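# Place the matching pentomino piece into the board's hole

## Task

Put the loose piece that fits into the empty slot of the pentomino puzzle on the wooden board, lying flat. Every other piece in the field containing that slot must still lie flat inside that field, and the board must stay upright. Then release the piece so that neither gripper touches the board, any of its pieces or any other loose object.

## Robot and tools

Robot: two six-joint arms, left_arm and right_arm, each with a parallel two-finger gripper. They stand facing each other across a table. Bases in the scene frame: left_arm at (-0.086, +0.553, +0.048) m, quat_wxyz (+0.532, 0, 0, -0.847); right_arm at (-0.049, -0.442, +0.117) m, quat_wxyz (+0.800, 0, 0, +0.600). The arm names do not mean sides of any image.

Scene frame: origin at the table centre, +z up, table top at z = +0.020 m, left_arm's base on the +y side. Results print each gripper's end_effector_position (m), end_effector_quat_wxyz and velocities (m/s, rad/s) in this frame. The printed hand position may be off, more so at long reach. end_effector_position is the point between the finger pads, 3 to 4 cm back from the fingertips. In the gripper's own axes the fingers point along +x and open and close along y.

Joint ranges (rad), base to hand: waist -3.054 to 3.054, shoulder 0.000 to 3.142, elbow 0.000 to 2.356, wrist pitch -1.571 to 1.571, wrist yaw -1.571 to 1.571, wrist roll -3.142 to 3.142. Load limits (N m): waist 17.4, shoulder 21.6, elbow 21.5, wrist pitch 5.67, wrist yaw 5.65, wrist roll 5.3; a carried object's weight adds to them. Hitting a limit with contact torque is a TORQUE FAULT: that arm freezes for 10 seconds and the rest of the call is dropped.

The command row (used by both motion tools): always 14 numbers in [-1, 1], one flat list covering both arms: dx, dy, dz, rx, ry, rz, opening for left_arm, then the same seven for right_arm. The first six of each arm are an offset, not a pose, expressed in that gripper's own axes and measured from the gripper's pose in the most recent result that showed it (before any such result in a scene, and for the second and later calls within one reply, from where the gripper is when the action begins). Scale: 1.0 = 0.6 m for dx, dy, dz and 180 degrees for the rotation; rx, ry, rz form a single rotation vector. Opening is absolute, not an offset: +1 is fully open (0.088 m), empty fingers close at about -0.80, and values down to -1 add nothing more. Closing from fully open needs at least about 0.5 s. To keep an arm still, send the offset back to its desired pose in a reply's first call and zeros afterwards; zeros are not a pause, they pull the arm back to the reference pose.

execute_actions(actions, pictures): actions is an empty list (just report the state) or a list with a single item. An item with "rows" (1 to 15 rows) and "steps" (up to 15, default 15) runs one control step of 1/30 s per row, repeating the last row if rows run out; each row is an offset from the same reference pose, not from the previous row. An item with only "steps" (up to 300) is a wait counted from the previous result, reply time included. pictures (boolean) turns camera images on or off; they come by default. A refused call moves nothing.

move(target, speed): target is one 14-number row as above. Each gripper travels in a straight line toward its target, both paths finishing together in 0.5 to 10 s (cut off at 10 s). speed is the path top speed in m/s, 0.002 to 0.5, default 0.25; rotation is capped at twice that in rad/s. Openings are sent at the start. Paths ignore obstacles and the other arm; grippers lag, may drift and can overshoot speed near full extension. The result adds a "move:" line with an ending (done, off_target, moving, held, fault), the limits that acted (limits=paced: the pose was clipped; limits=held: some steps were blocked, after which the arm may suddenly move fast), and each gripper's distance to its target.

wait(seconds): 0 to 10 s with no new command. zoom_image(camera, region): enlarges [x0, y0, x1, y1] pixels (at most 504 by 504) of one camera's latest image; cameras are cam_head_left, cam_head_right, cam_high, cam_low, cam_left_wrist, cam_right_wrist, each 896x504. read_manual(section) only returns licence texts. finished_scene(scene) ends the current scene (pass its number) irreversibly and reports success.

Control details: each step the commanded pose is clipped to within 70 mm and 16 degrees of the measured pose; IK favours position over orientation. After an action an arm continues only to its last clipped pose, so read the result and send the remainder. Friction can leave a gripper short or tilted and can swallow tiny moves; check pose and tilt after each move. "pose unreachable" and HELD mark steps the clearance check altered or blocked. A "Hand target" line shows where the controller is driving each gripper.

Gripping: grip_measured is the measured opening on the command scale; it may be off by about 1 mm and reads up to 0.061 narrow when squeezing. To hold, command about 0.07 below grip_measured (less for a lighter hold). Parts under about 3 mm wide get proportionally less force. Pad force is about 34 to 49 N. grip_effort_n is motor effort (negative closes), capped near 83 N, noisy and offset, and nonzero even at rest.

Avoid: arms hitting or pushing each other (ends the scene), anything leaving the table, dropping or slamming parts, pushing hard into the board (faster moves and targets set deeper past contact press harder), and long holding that overheats motors (MOTOR HOT from 50 °C, OVER-TEMPERATURE FAULT at 95 °C, possible power loss). Occasional disturbances may tug on a held part or shove loose objects.

Each tool is called after "Call:" as a command line: name --argument value for each argument, lists and objects as JSON in quotes; but a table of rows of numbers goes row by row, as --pt "numbers of a row", without its own name.

## Session

Call:
execute_actions --actions '[]'

Scene clock: 0.00 s of 3950.00 s.
left_arm: end_effector_position=(-0.2261, +0.2685, +0.3697) grip_measured=+1.000 grip_effort_n=n/a end_effector_quat_wxyz=(+0.529, -0.020, -0.011, -0.848) end_effector_velocity=(-0.001, +0.002, -0.004) end_effector_angular_velocity=(+0.012, -0.014, -0.009) | right_arm: end_effector_position=(+0.1575, -0.2145, +0.1957) grip_measured=+0.988 grip_effort_n=n/a end_effector_quat_wxyz=(+0.648, -0.390, -0.025, +0.653) end_effector_velocity=(-0.002, +0.001, +0.002) end_effector_angular_velocity=(+0.011, +0.003, +0.017)
Joint positions: left_arm=[-0.009  0.858  0.653  0.252 -0.002 -0.002  0.088] | right_arm=[-0.803  1.373  0.413  0.228 -0.775 -1.22   0.087]
Joint velocities: left_arm=[-0.002 -0.007 -0.002 -0.022  0.007  0.007  0.   ] | right_arm=[-0.002 -0.002  0.002 -0.007 -0.022 -0.007 -0.   ]
Motor temperatures (°C, as the motors report them): left_arm=[23 24 29 27 22 22] | right_arm=[22 34 26 22 21 22]
Heat: left arm: hottest elbow 29 °C (+0.0 °C/min); right arm: hottest shoulder 34 °C (+0.0 °C/min).
Hand target (left_arm): -0.226, +0.268, +0.370; -0.529, +0.020, +0.011, +0.848
Hand target (right_arm): +0.158, -0.215, +0.196; +0.648, -0.390, -0.025, +0.653

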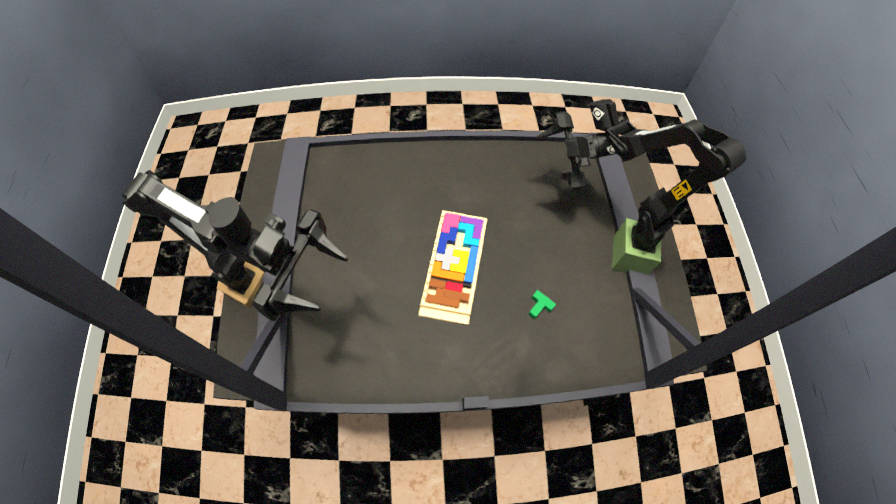

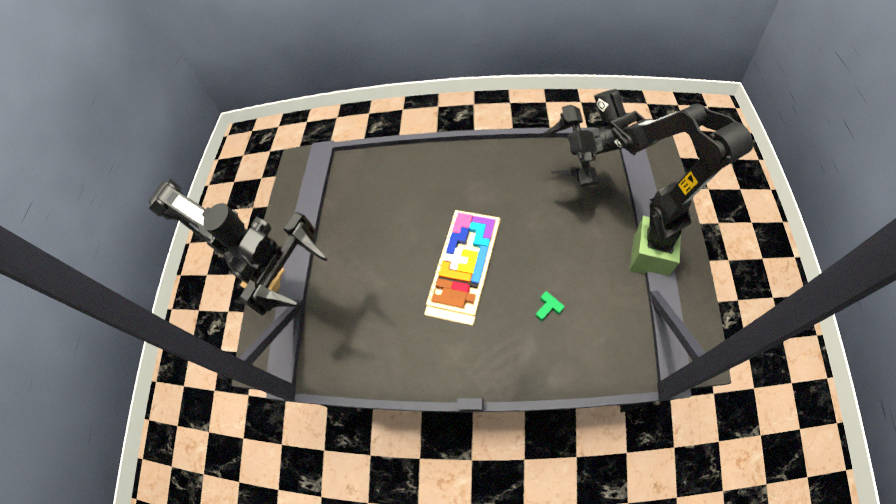

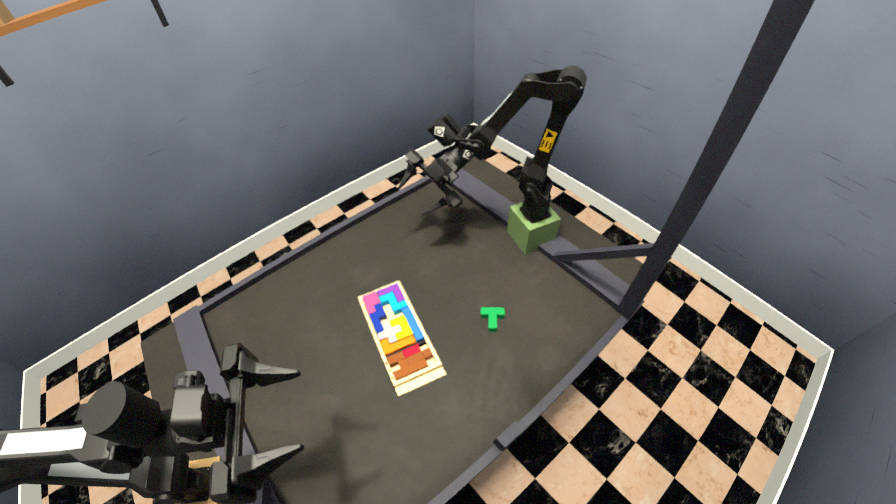

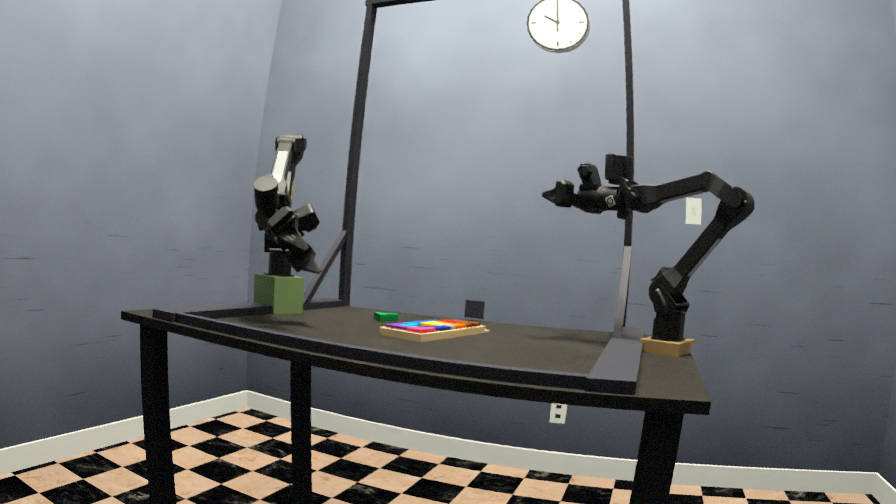

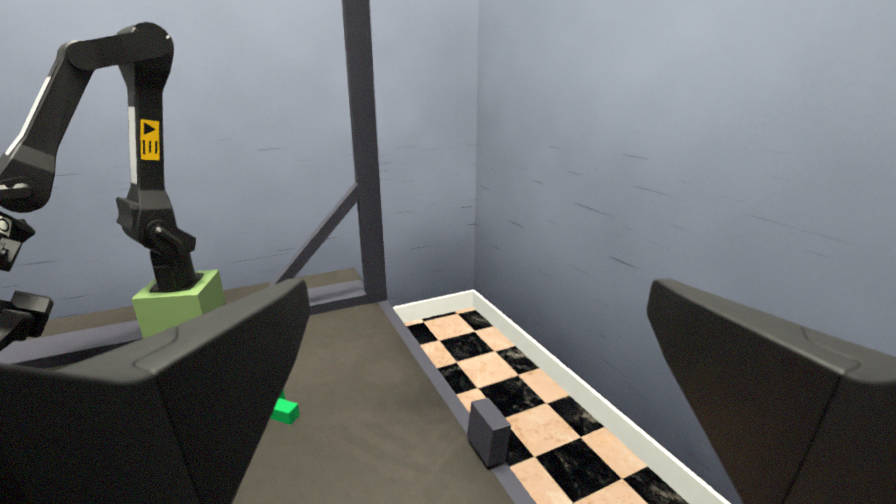

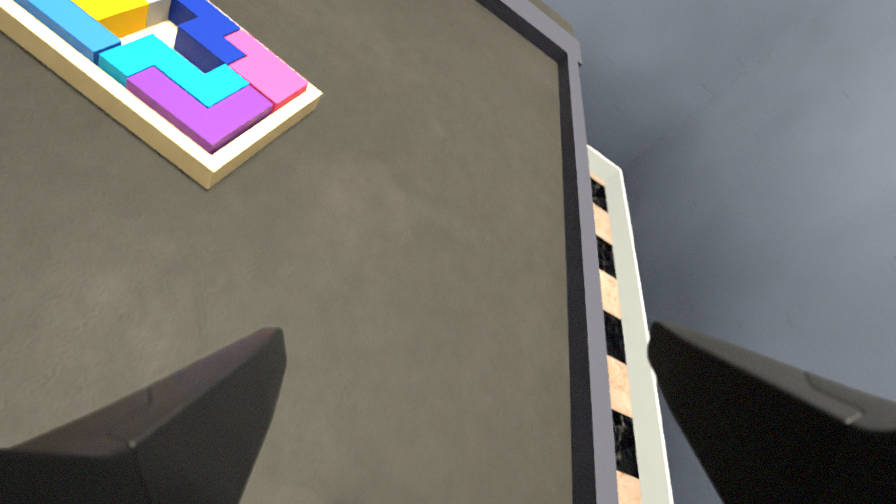

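Call:
zoom_image --camera "cam_head_left" --region '[390, 190, 580, 340]'

Region (390, 190, 580, 340) of cam_head_left's 896x504 image, scaled by 2.653, with more detail than that image has; it fills the top 398 rows of this view, and the rest is white.

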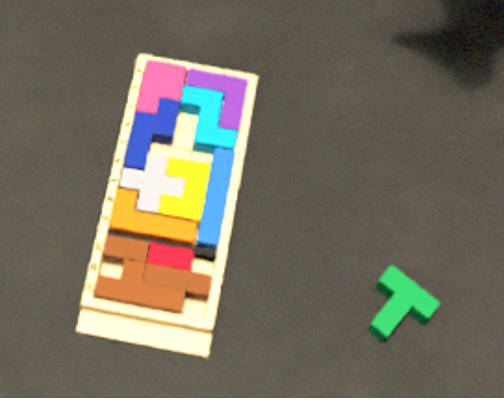

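Call:
move --target '[0,0,0,0,0,0,1, 0.005,0.497,0.278,0,0.27,0.21,1]'

Scene clock: 46.97 s of 3950.00 s.
left_arm: end_effector_position=(-0.2261, +0.2685, +0.3697) grip_measured=+1.000 grip_effort_n=-1.2 end_effector_quat_wxyz=(+0.529, -0.020, -0.011, -0.848) end_effector_velocity=(+0.001, +0.000, +0.000) end_effector_angular_velocity=(+0.012, +0.019, +0.004) | right_arm: end_effector_position=(-0.1800, -0.1815, +0.1508) grip_measured=+0.988 grip_effort_n=-2.1 end_effector_quat_wxyz=(+0.363, -0.601, +0.365, +0.611) end_effector_velocity=(-0.004, -0.002, +0.001) end_effector_angular_velocity=(-0.025, +0.012, -0.005)
Joint positions: left_arm=[-0.009  0.858  0.653  0.252 -0.002 -0.002  0.088] | right_arm=[ 0.746  1.734  1.035 -0.86  -0.01  -0.026  0.087]
Joint velocities: left_arm=[-0.002 -0.002  0.002 -0.007 -0.007 -0.022  0.   ] | right_arm=[ 0.002  0.012  0.017 -0.022 -0.022  0.007 -0.   ]
Motor temperatures (°C, as the motors report them): left_arm=[23 24 33 32 22 22] | right_arm=[22 33 29 24 21 22]
Heat: left arm: hottest elbow 33 °C (+5.1 °C/min); right arm: hottest shoulder 33 °C (-1.3 °C/min).
Hand target (left_arm): -0.226, +0.268, +0.370; -0.529, +0.020, +0.011, +0.848
Hand target (right_arm): -0.183, -0.180, +0.150; -0.361, +0.601, -0.367, -0.611
Off the commanded pose (left_arm): 0.000 m, 0 deg.
Off the commanded pose (right_arm): 0.002 m, 1 deg.
After step 90, 41.27 s passed at rest.
move: done

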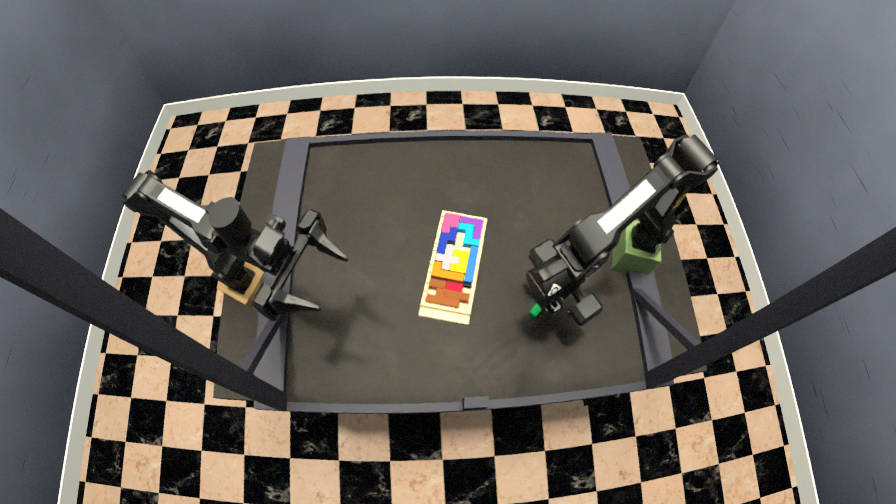

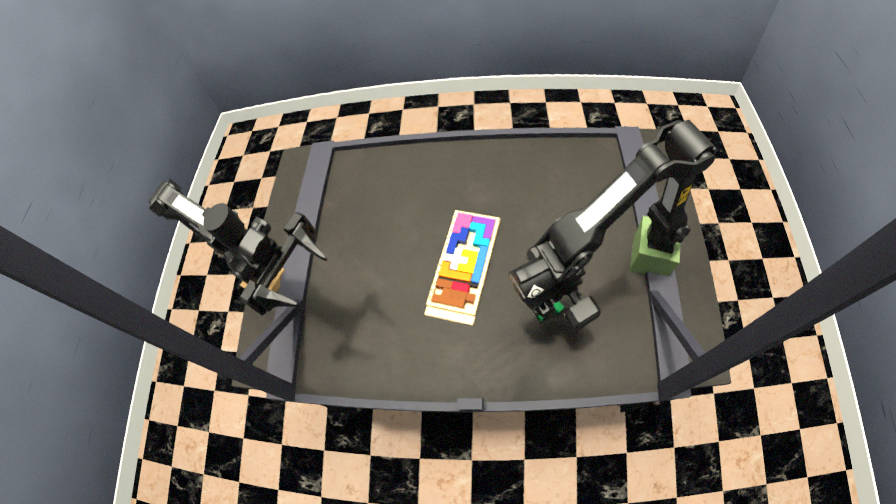

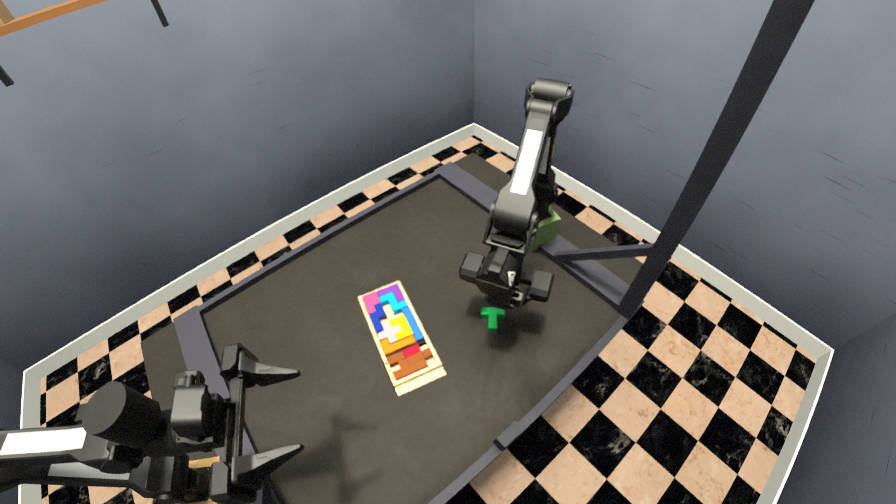

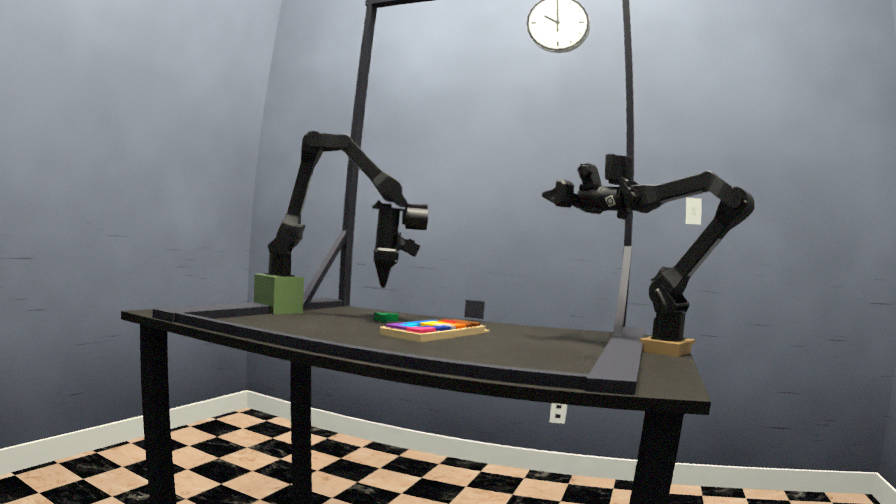

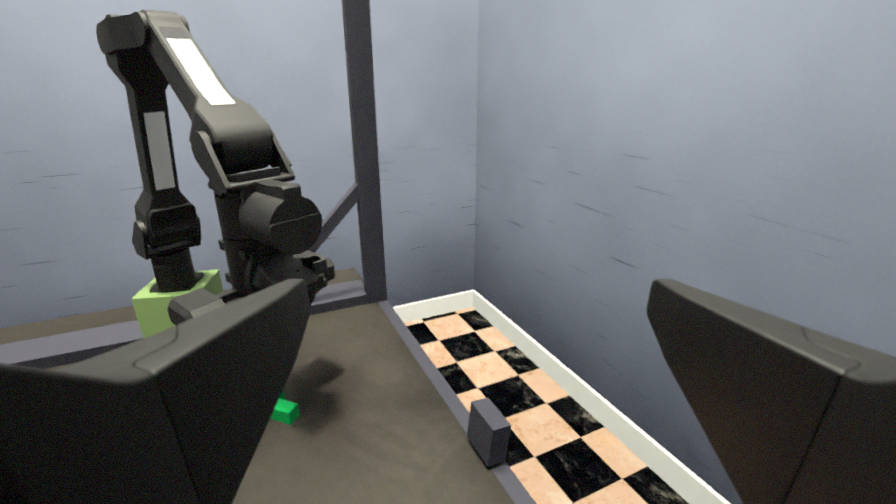

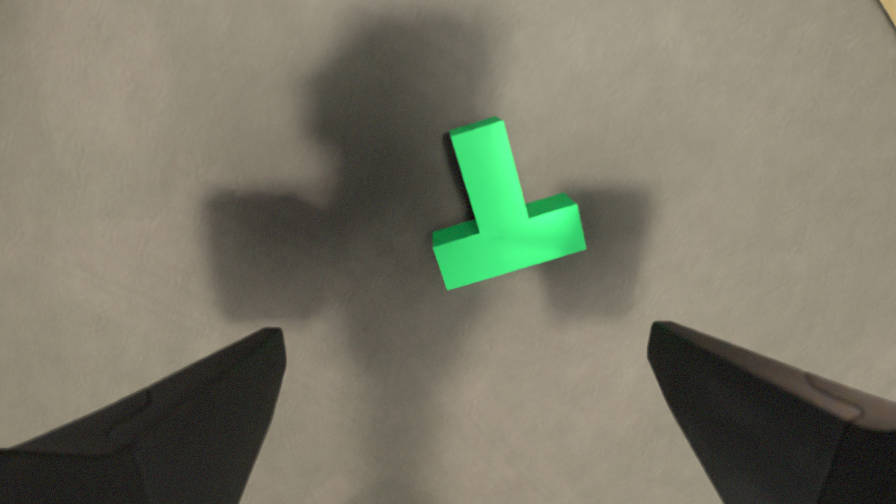

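Call:
move --target '[0,0,0,0,0,0,1, 0.05,-0.012,0.037,-0.083,0,0,1]' --speed 0.1

Scene clock: 59.77 s of 3950.00 s.
left_arm: end_effector_position=(-0.2261, +0.2685, +0.3697) grip_measured=+1.000 grip_effort_n=-1.2 end_effector_quat_wxyz=(+0.529, -0.020, -0.011, -0.848) end_effector_velocity=(+0.002, -0.002, -0.003) end_effector_angular_velocity=(+0.015, +0.002, +0.019) | right_arm: end_effector_position=(-0.1841, -0.1620, +0.1222) grip_measured=+0.988 grip_effort_n=-1.6 end_effector_quat_wxyz=(+0.282, -0.643, +0.283, +0.653) end_effector_velocity=(-0.003, +0.001, -0.000) end_effector_angular_velocity=(-0.003, +0.023, +0.020)
Joint positions: left_arm=[-0.009  0.858  0.653  0.252 -0.002 -0.002  0.088] | right_arm=[ 0.73   1.857  1.06  -0.763 -0.01  -0.302  0.087]
Joint velocities: left_arm=[-0.002  0.002 -0.002 -0.007 -0.022 -0.007  0.   ] | right_arm=[-0.002  0.002  0.002  0.007 -0.022 -0.022 -0.   ]
Motor temperatures (°C, as the motors report them): left_arm=[23 24 34 32 22 22] | right_arm=[22 34 30 24 21 22]
Heat: left arm: hottest elbow 34 °C (+5.0 °C/min); right arm: hottest shoulder 34 °C (+0.0 °C/min).
Hand target (left_arm): -0.226, +0.268, +0.370; -0.529, +0.020, +0.011, +0.848
Hand target (right_arm): -0.184, -0.158, +0.121; -0.282, +0.643, -0.282, -0.654
Off the commanded pose (left_arm): 0.000 m, 0 deg.
Off the commanded pose (right_arm): 0.004 m, 0 deg.
After step 90, 8.13 s passed at rest.
move: done

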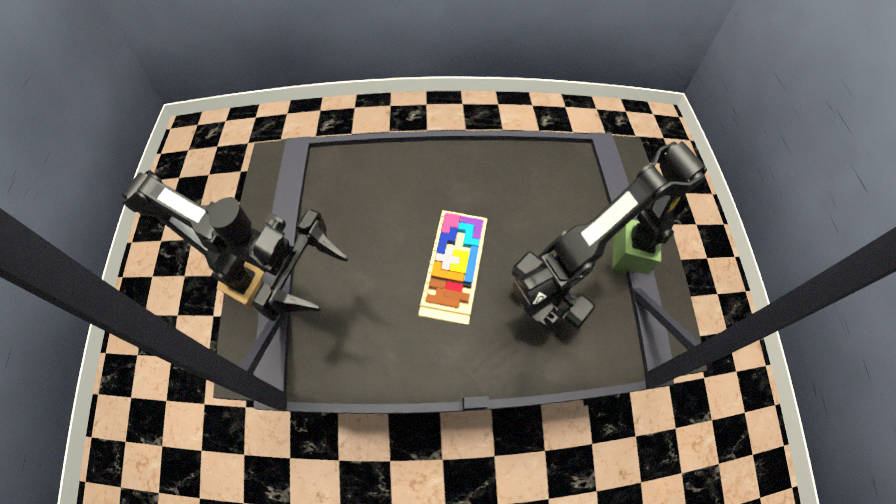

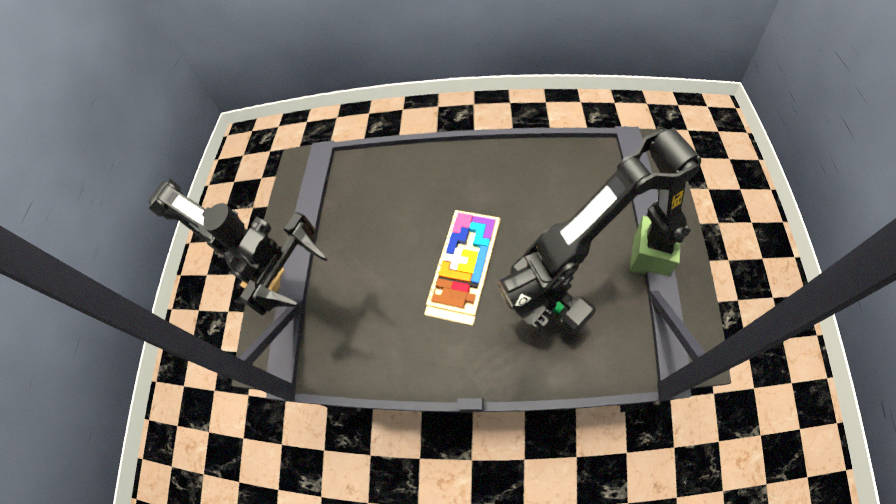

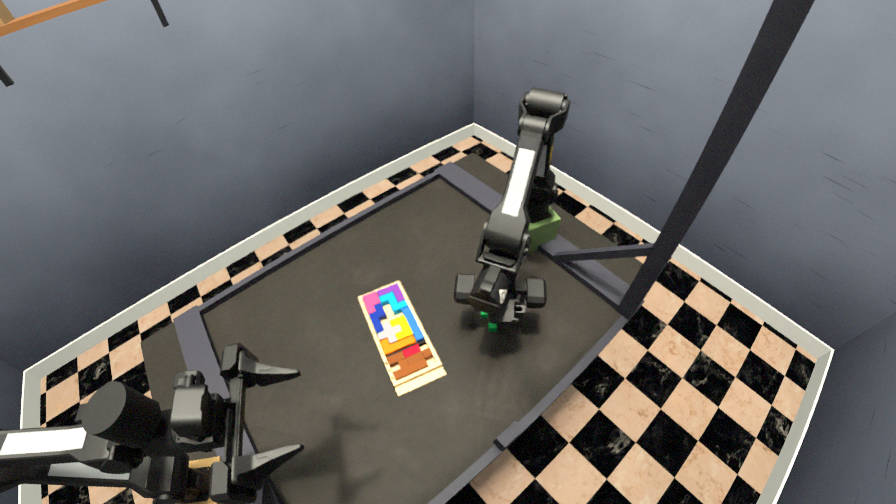

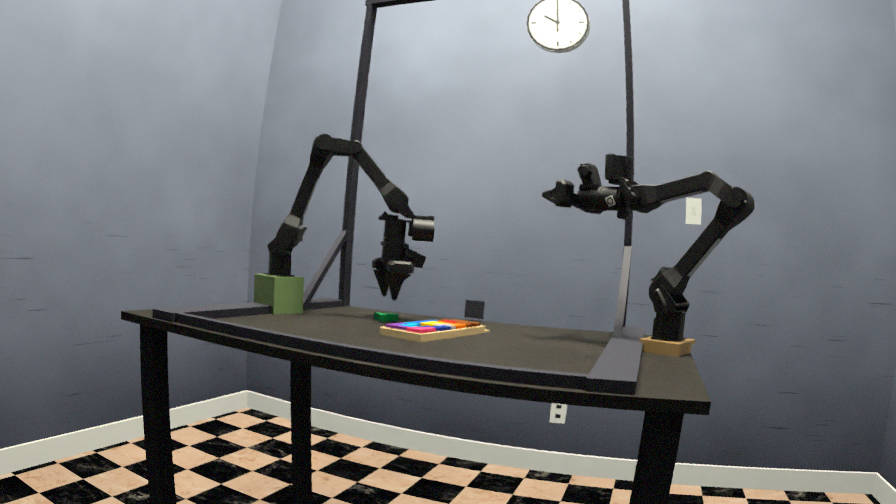

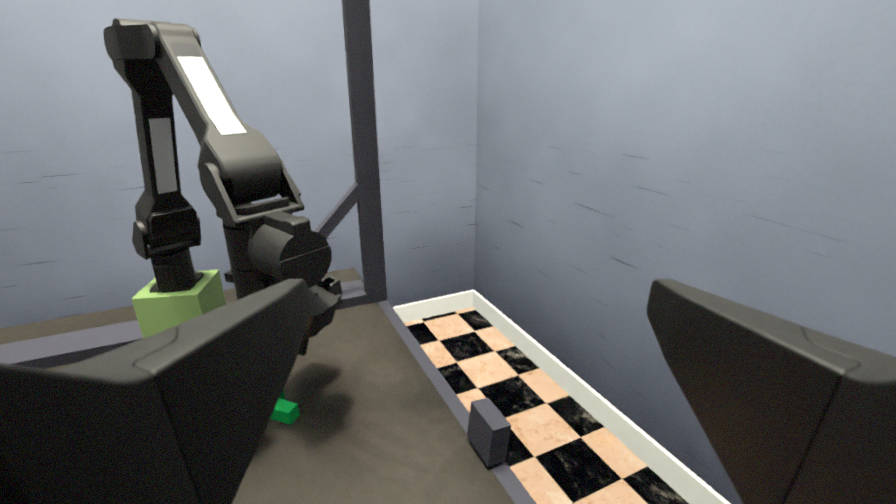

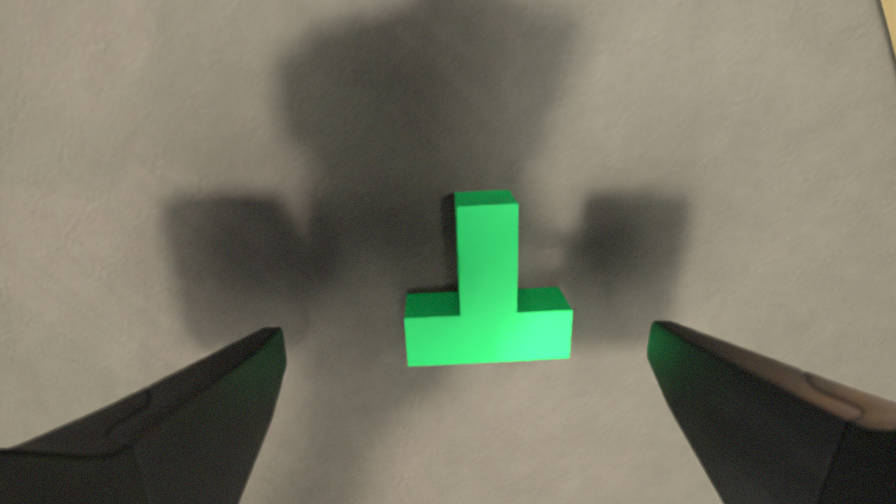

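Call:
move --target '[0,0,0,0,0,0,1, 0.06,-0.007,0.008,0,0,0,1]' --speed 0.08

Scene clock: 79.00 s of 3950.00 s.
left_arm: end_effector_position=(-0.2261, +0.2685, +0.3697) grip_measured=+1.000 grip_effort_n=-0.7 end_effector_quat_wxyz=(+0.529, -0.020, -0.011, -0.848) end_effector_velocity=(+0.001, -0.000, -0.002) end_effector_angular_velocity=(+0.017, +0.017, +0.014) | right_arm: end_effector_position=(-0.1877, -0.1522, +0.0920) grip_measured=+0.988 grip_effort_n=-2.1 end_effector_quat_wxyz=(+0.287, -0.638, +0.278, +0.658) end_effector_velocity=(+0.002, -0.005, -0.004) end_effector_angular_velocity=(-0.023, -0.003, +0.005)
Joint positions: left_arm=[-0.009  0.858  0.653  0.252 -0.002 -0.002  0.088] | right_arm=[ 0.727  1.945  1.039 -0.634 -0.01  -0.305  0.087]
Joint velocities: left_arm=[-0.007 -0.002 -0.002 -0.007 -0.022 -0.022  0.   ] | right_arm=[-0.002  0.007 -0.007 -0.007 -0.007 -0.007 -0.   ]
Motor temperatures (°C, as the motors report them): left_arm=[23 24 34 33 22 22] | right_arm=[22 34 30 23 21 22]
Heat: left arm: hottest elbow 34 °C (+3.0 °C/min); right arm: hottest shoulder 34 °C (+0.0 °C/min).
Hand target (left_arm): -0.226, +0.268, +0.370; -0.529, +0.020, +0.011, +0.848
Hand target (right_arm): -0.185, -0.156, +0.086; -0.282, +0.643, -0.283, -0.653
Off the commanded pose (left_arm): 0.000 m, 0 deg.
Off the commanded pose (right_arm): 0.007 m, 1 deg.
After step 90, 15.33 s passed at rest.
move: done

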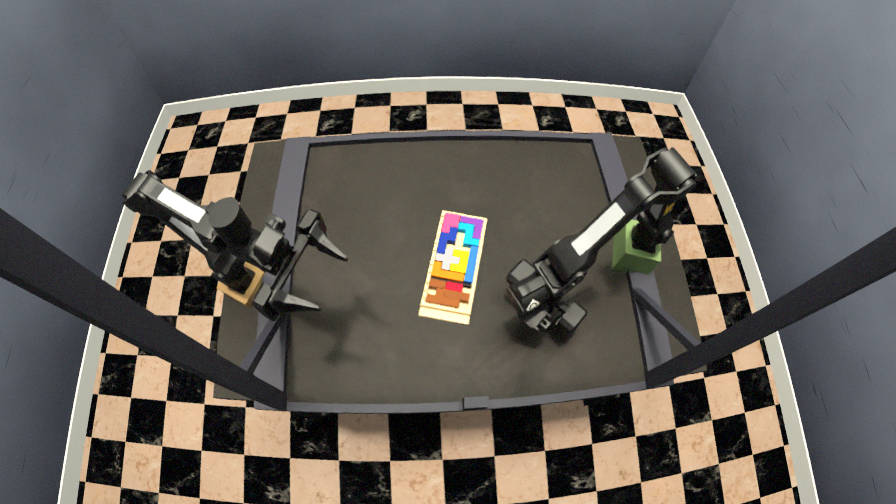

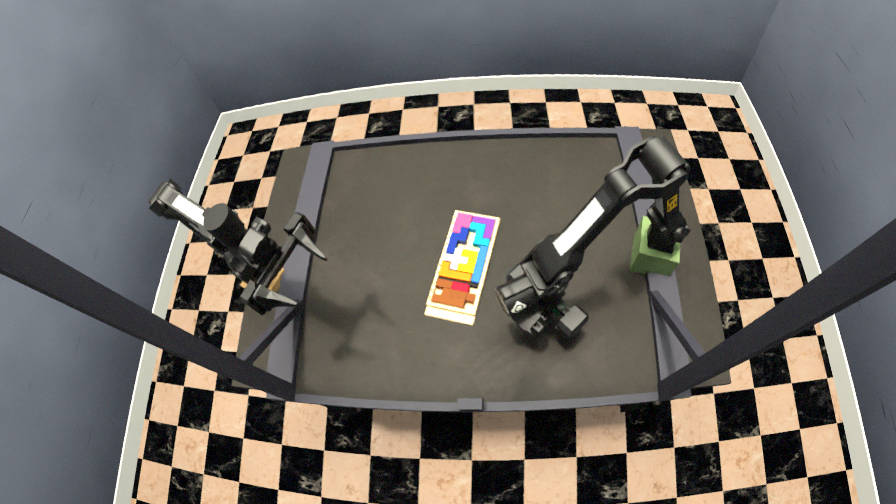

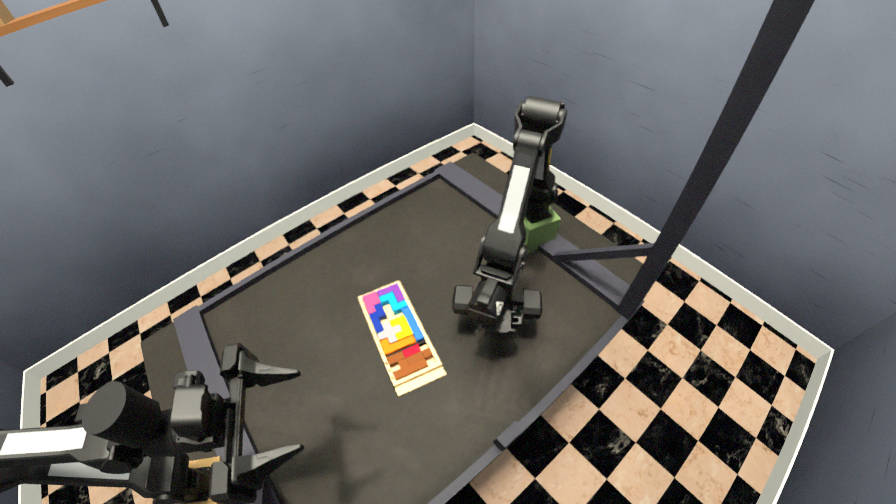

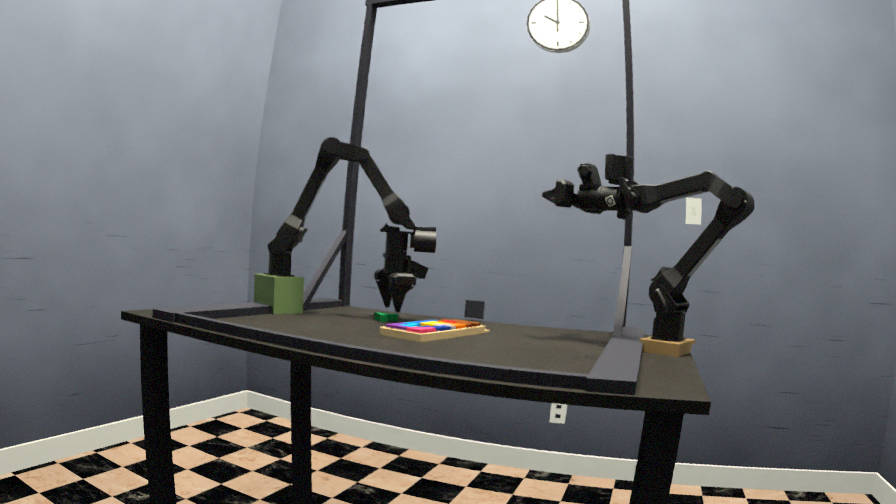

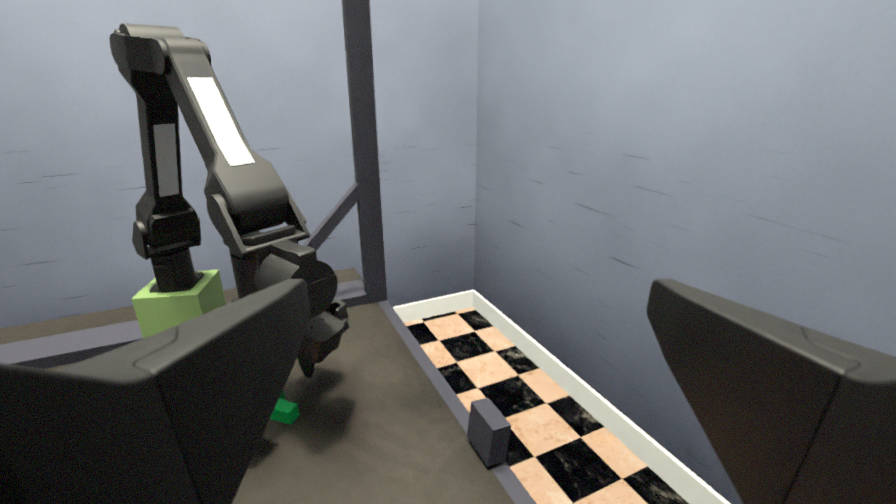

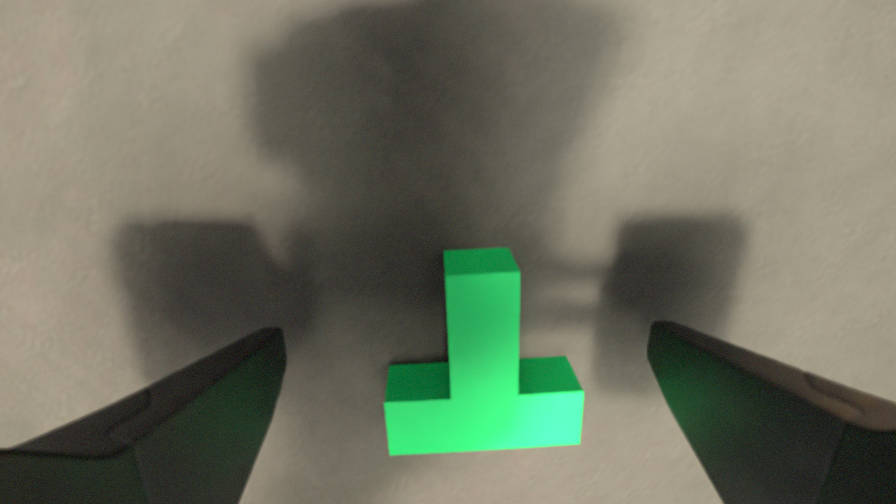

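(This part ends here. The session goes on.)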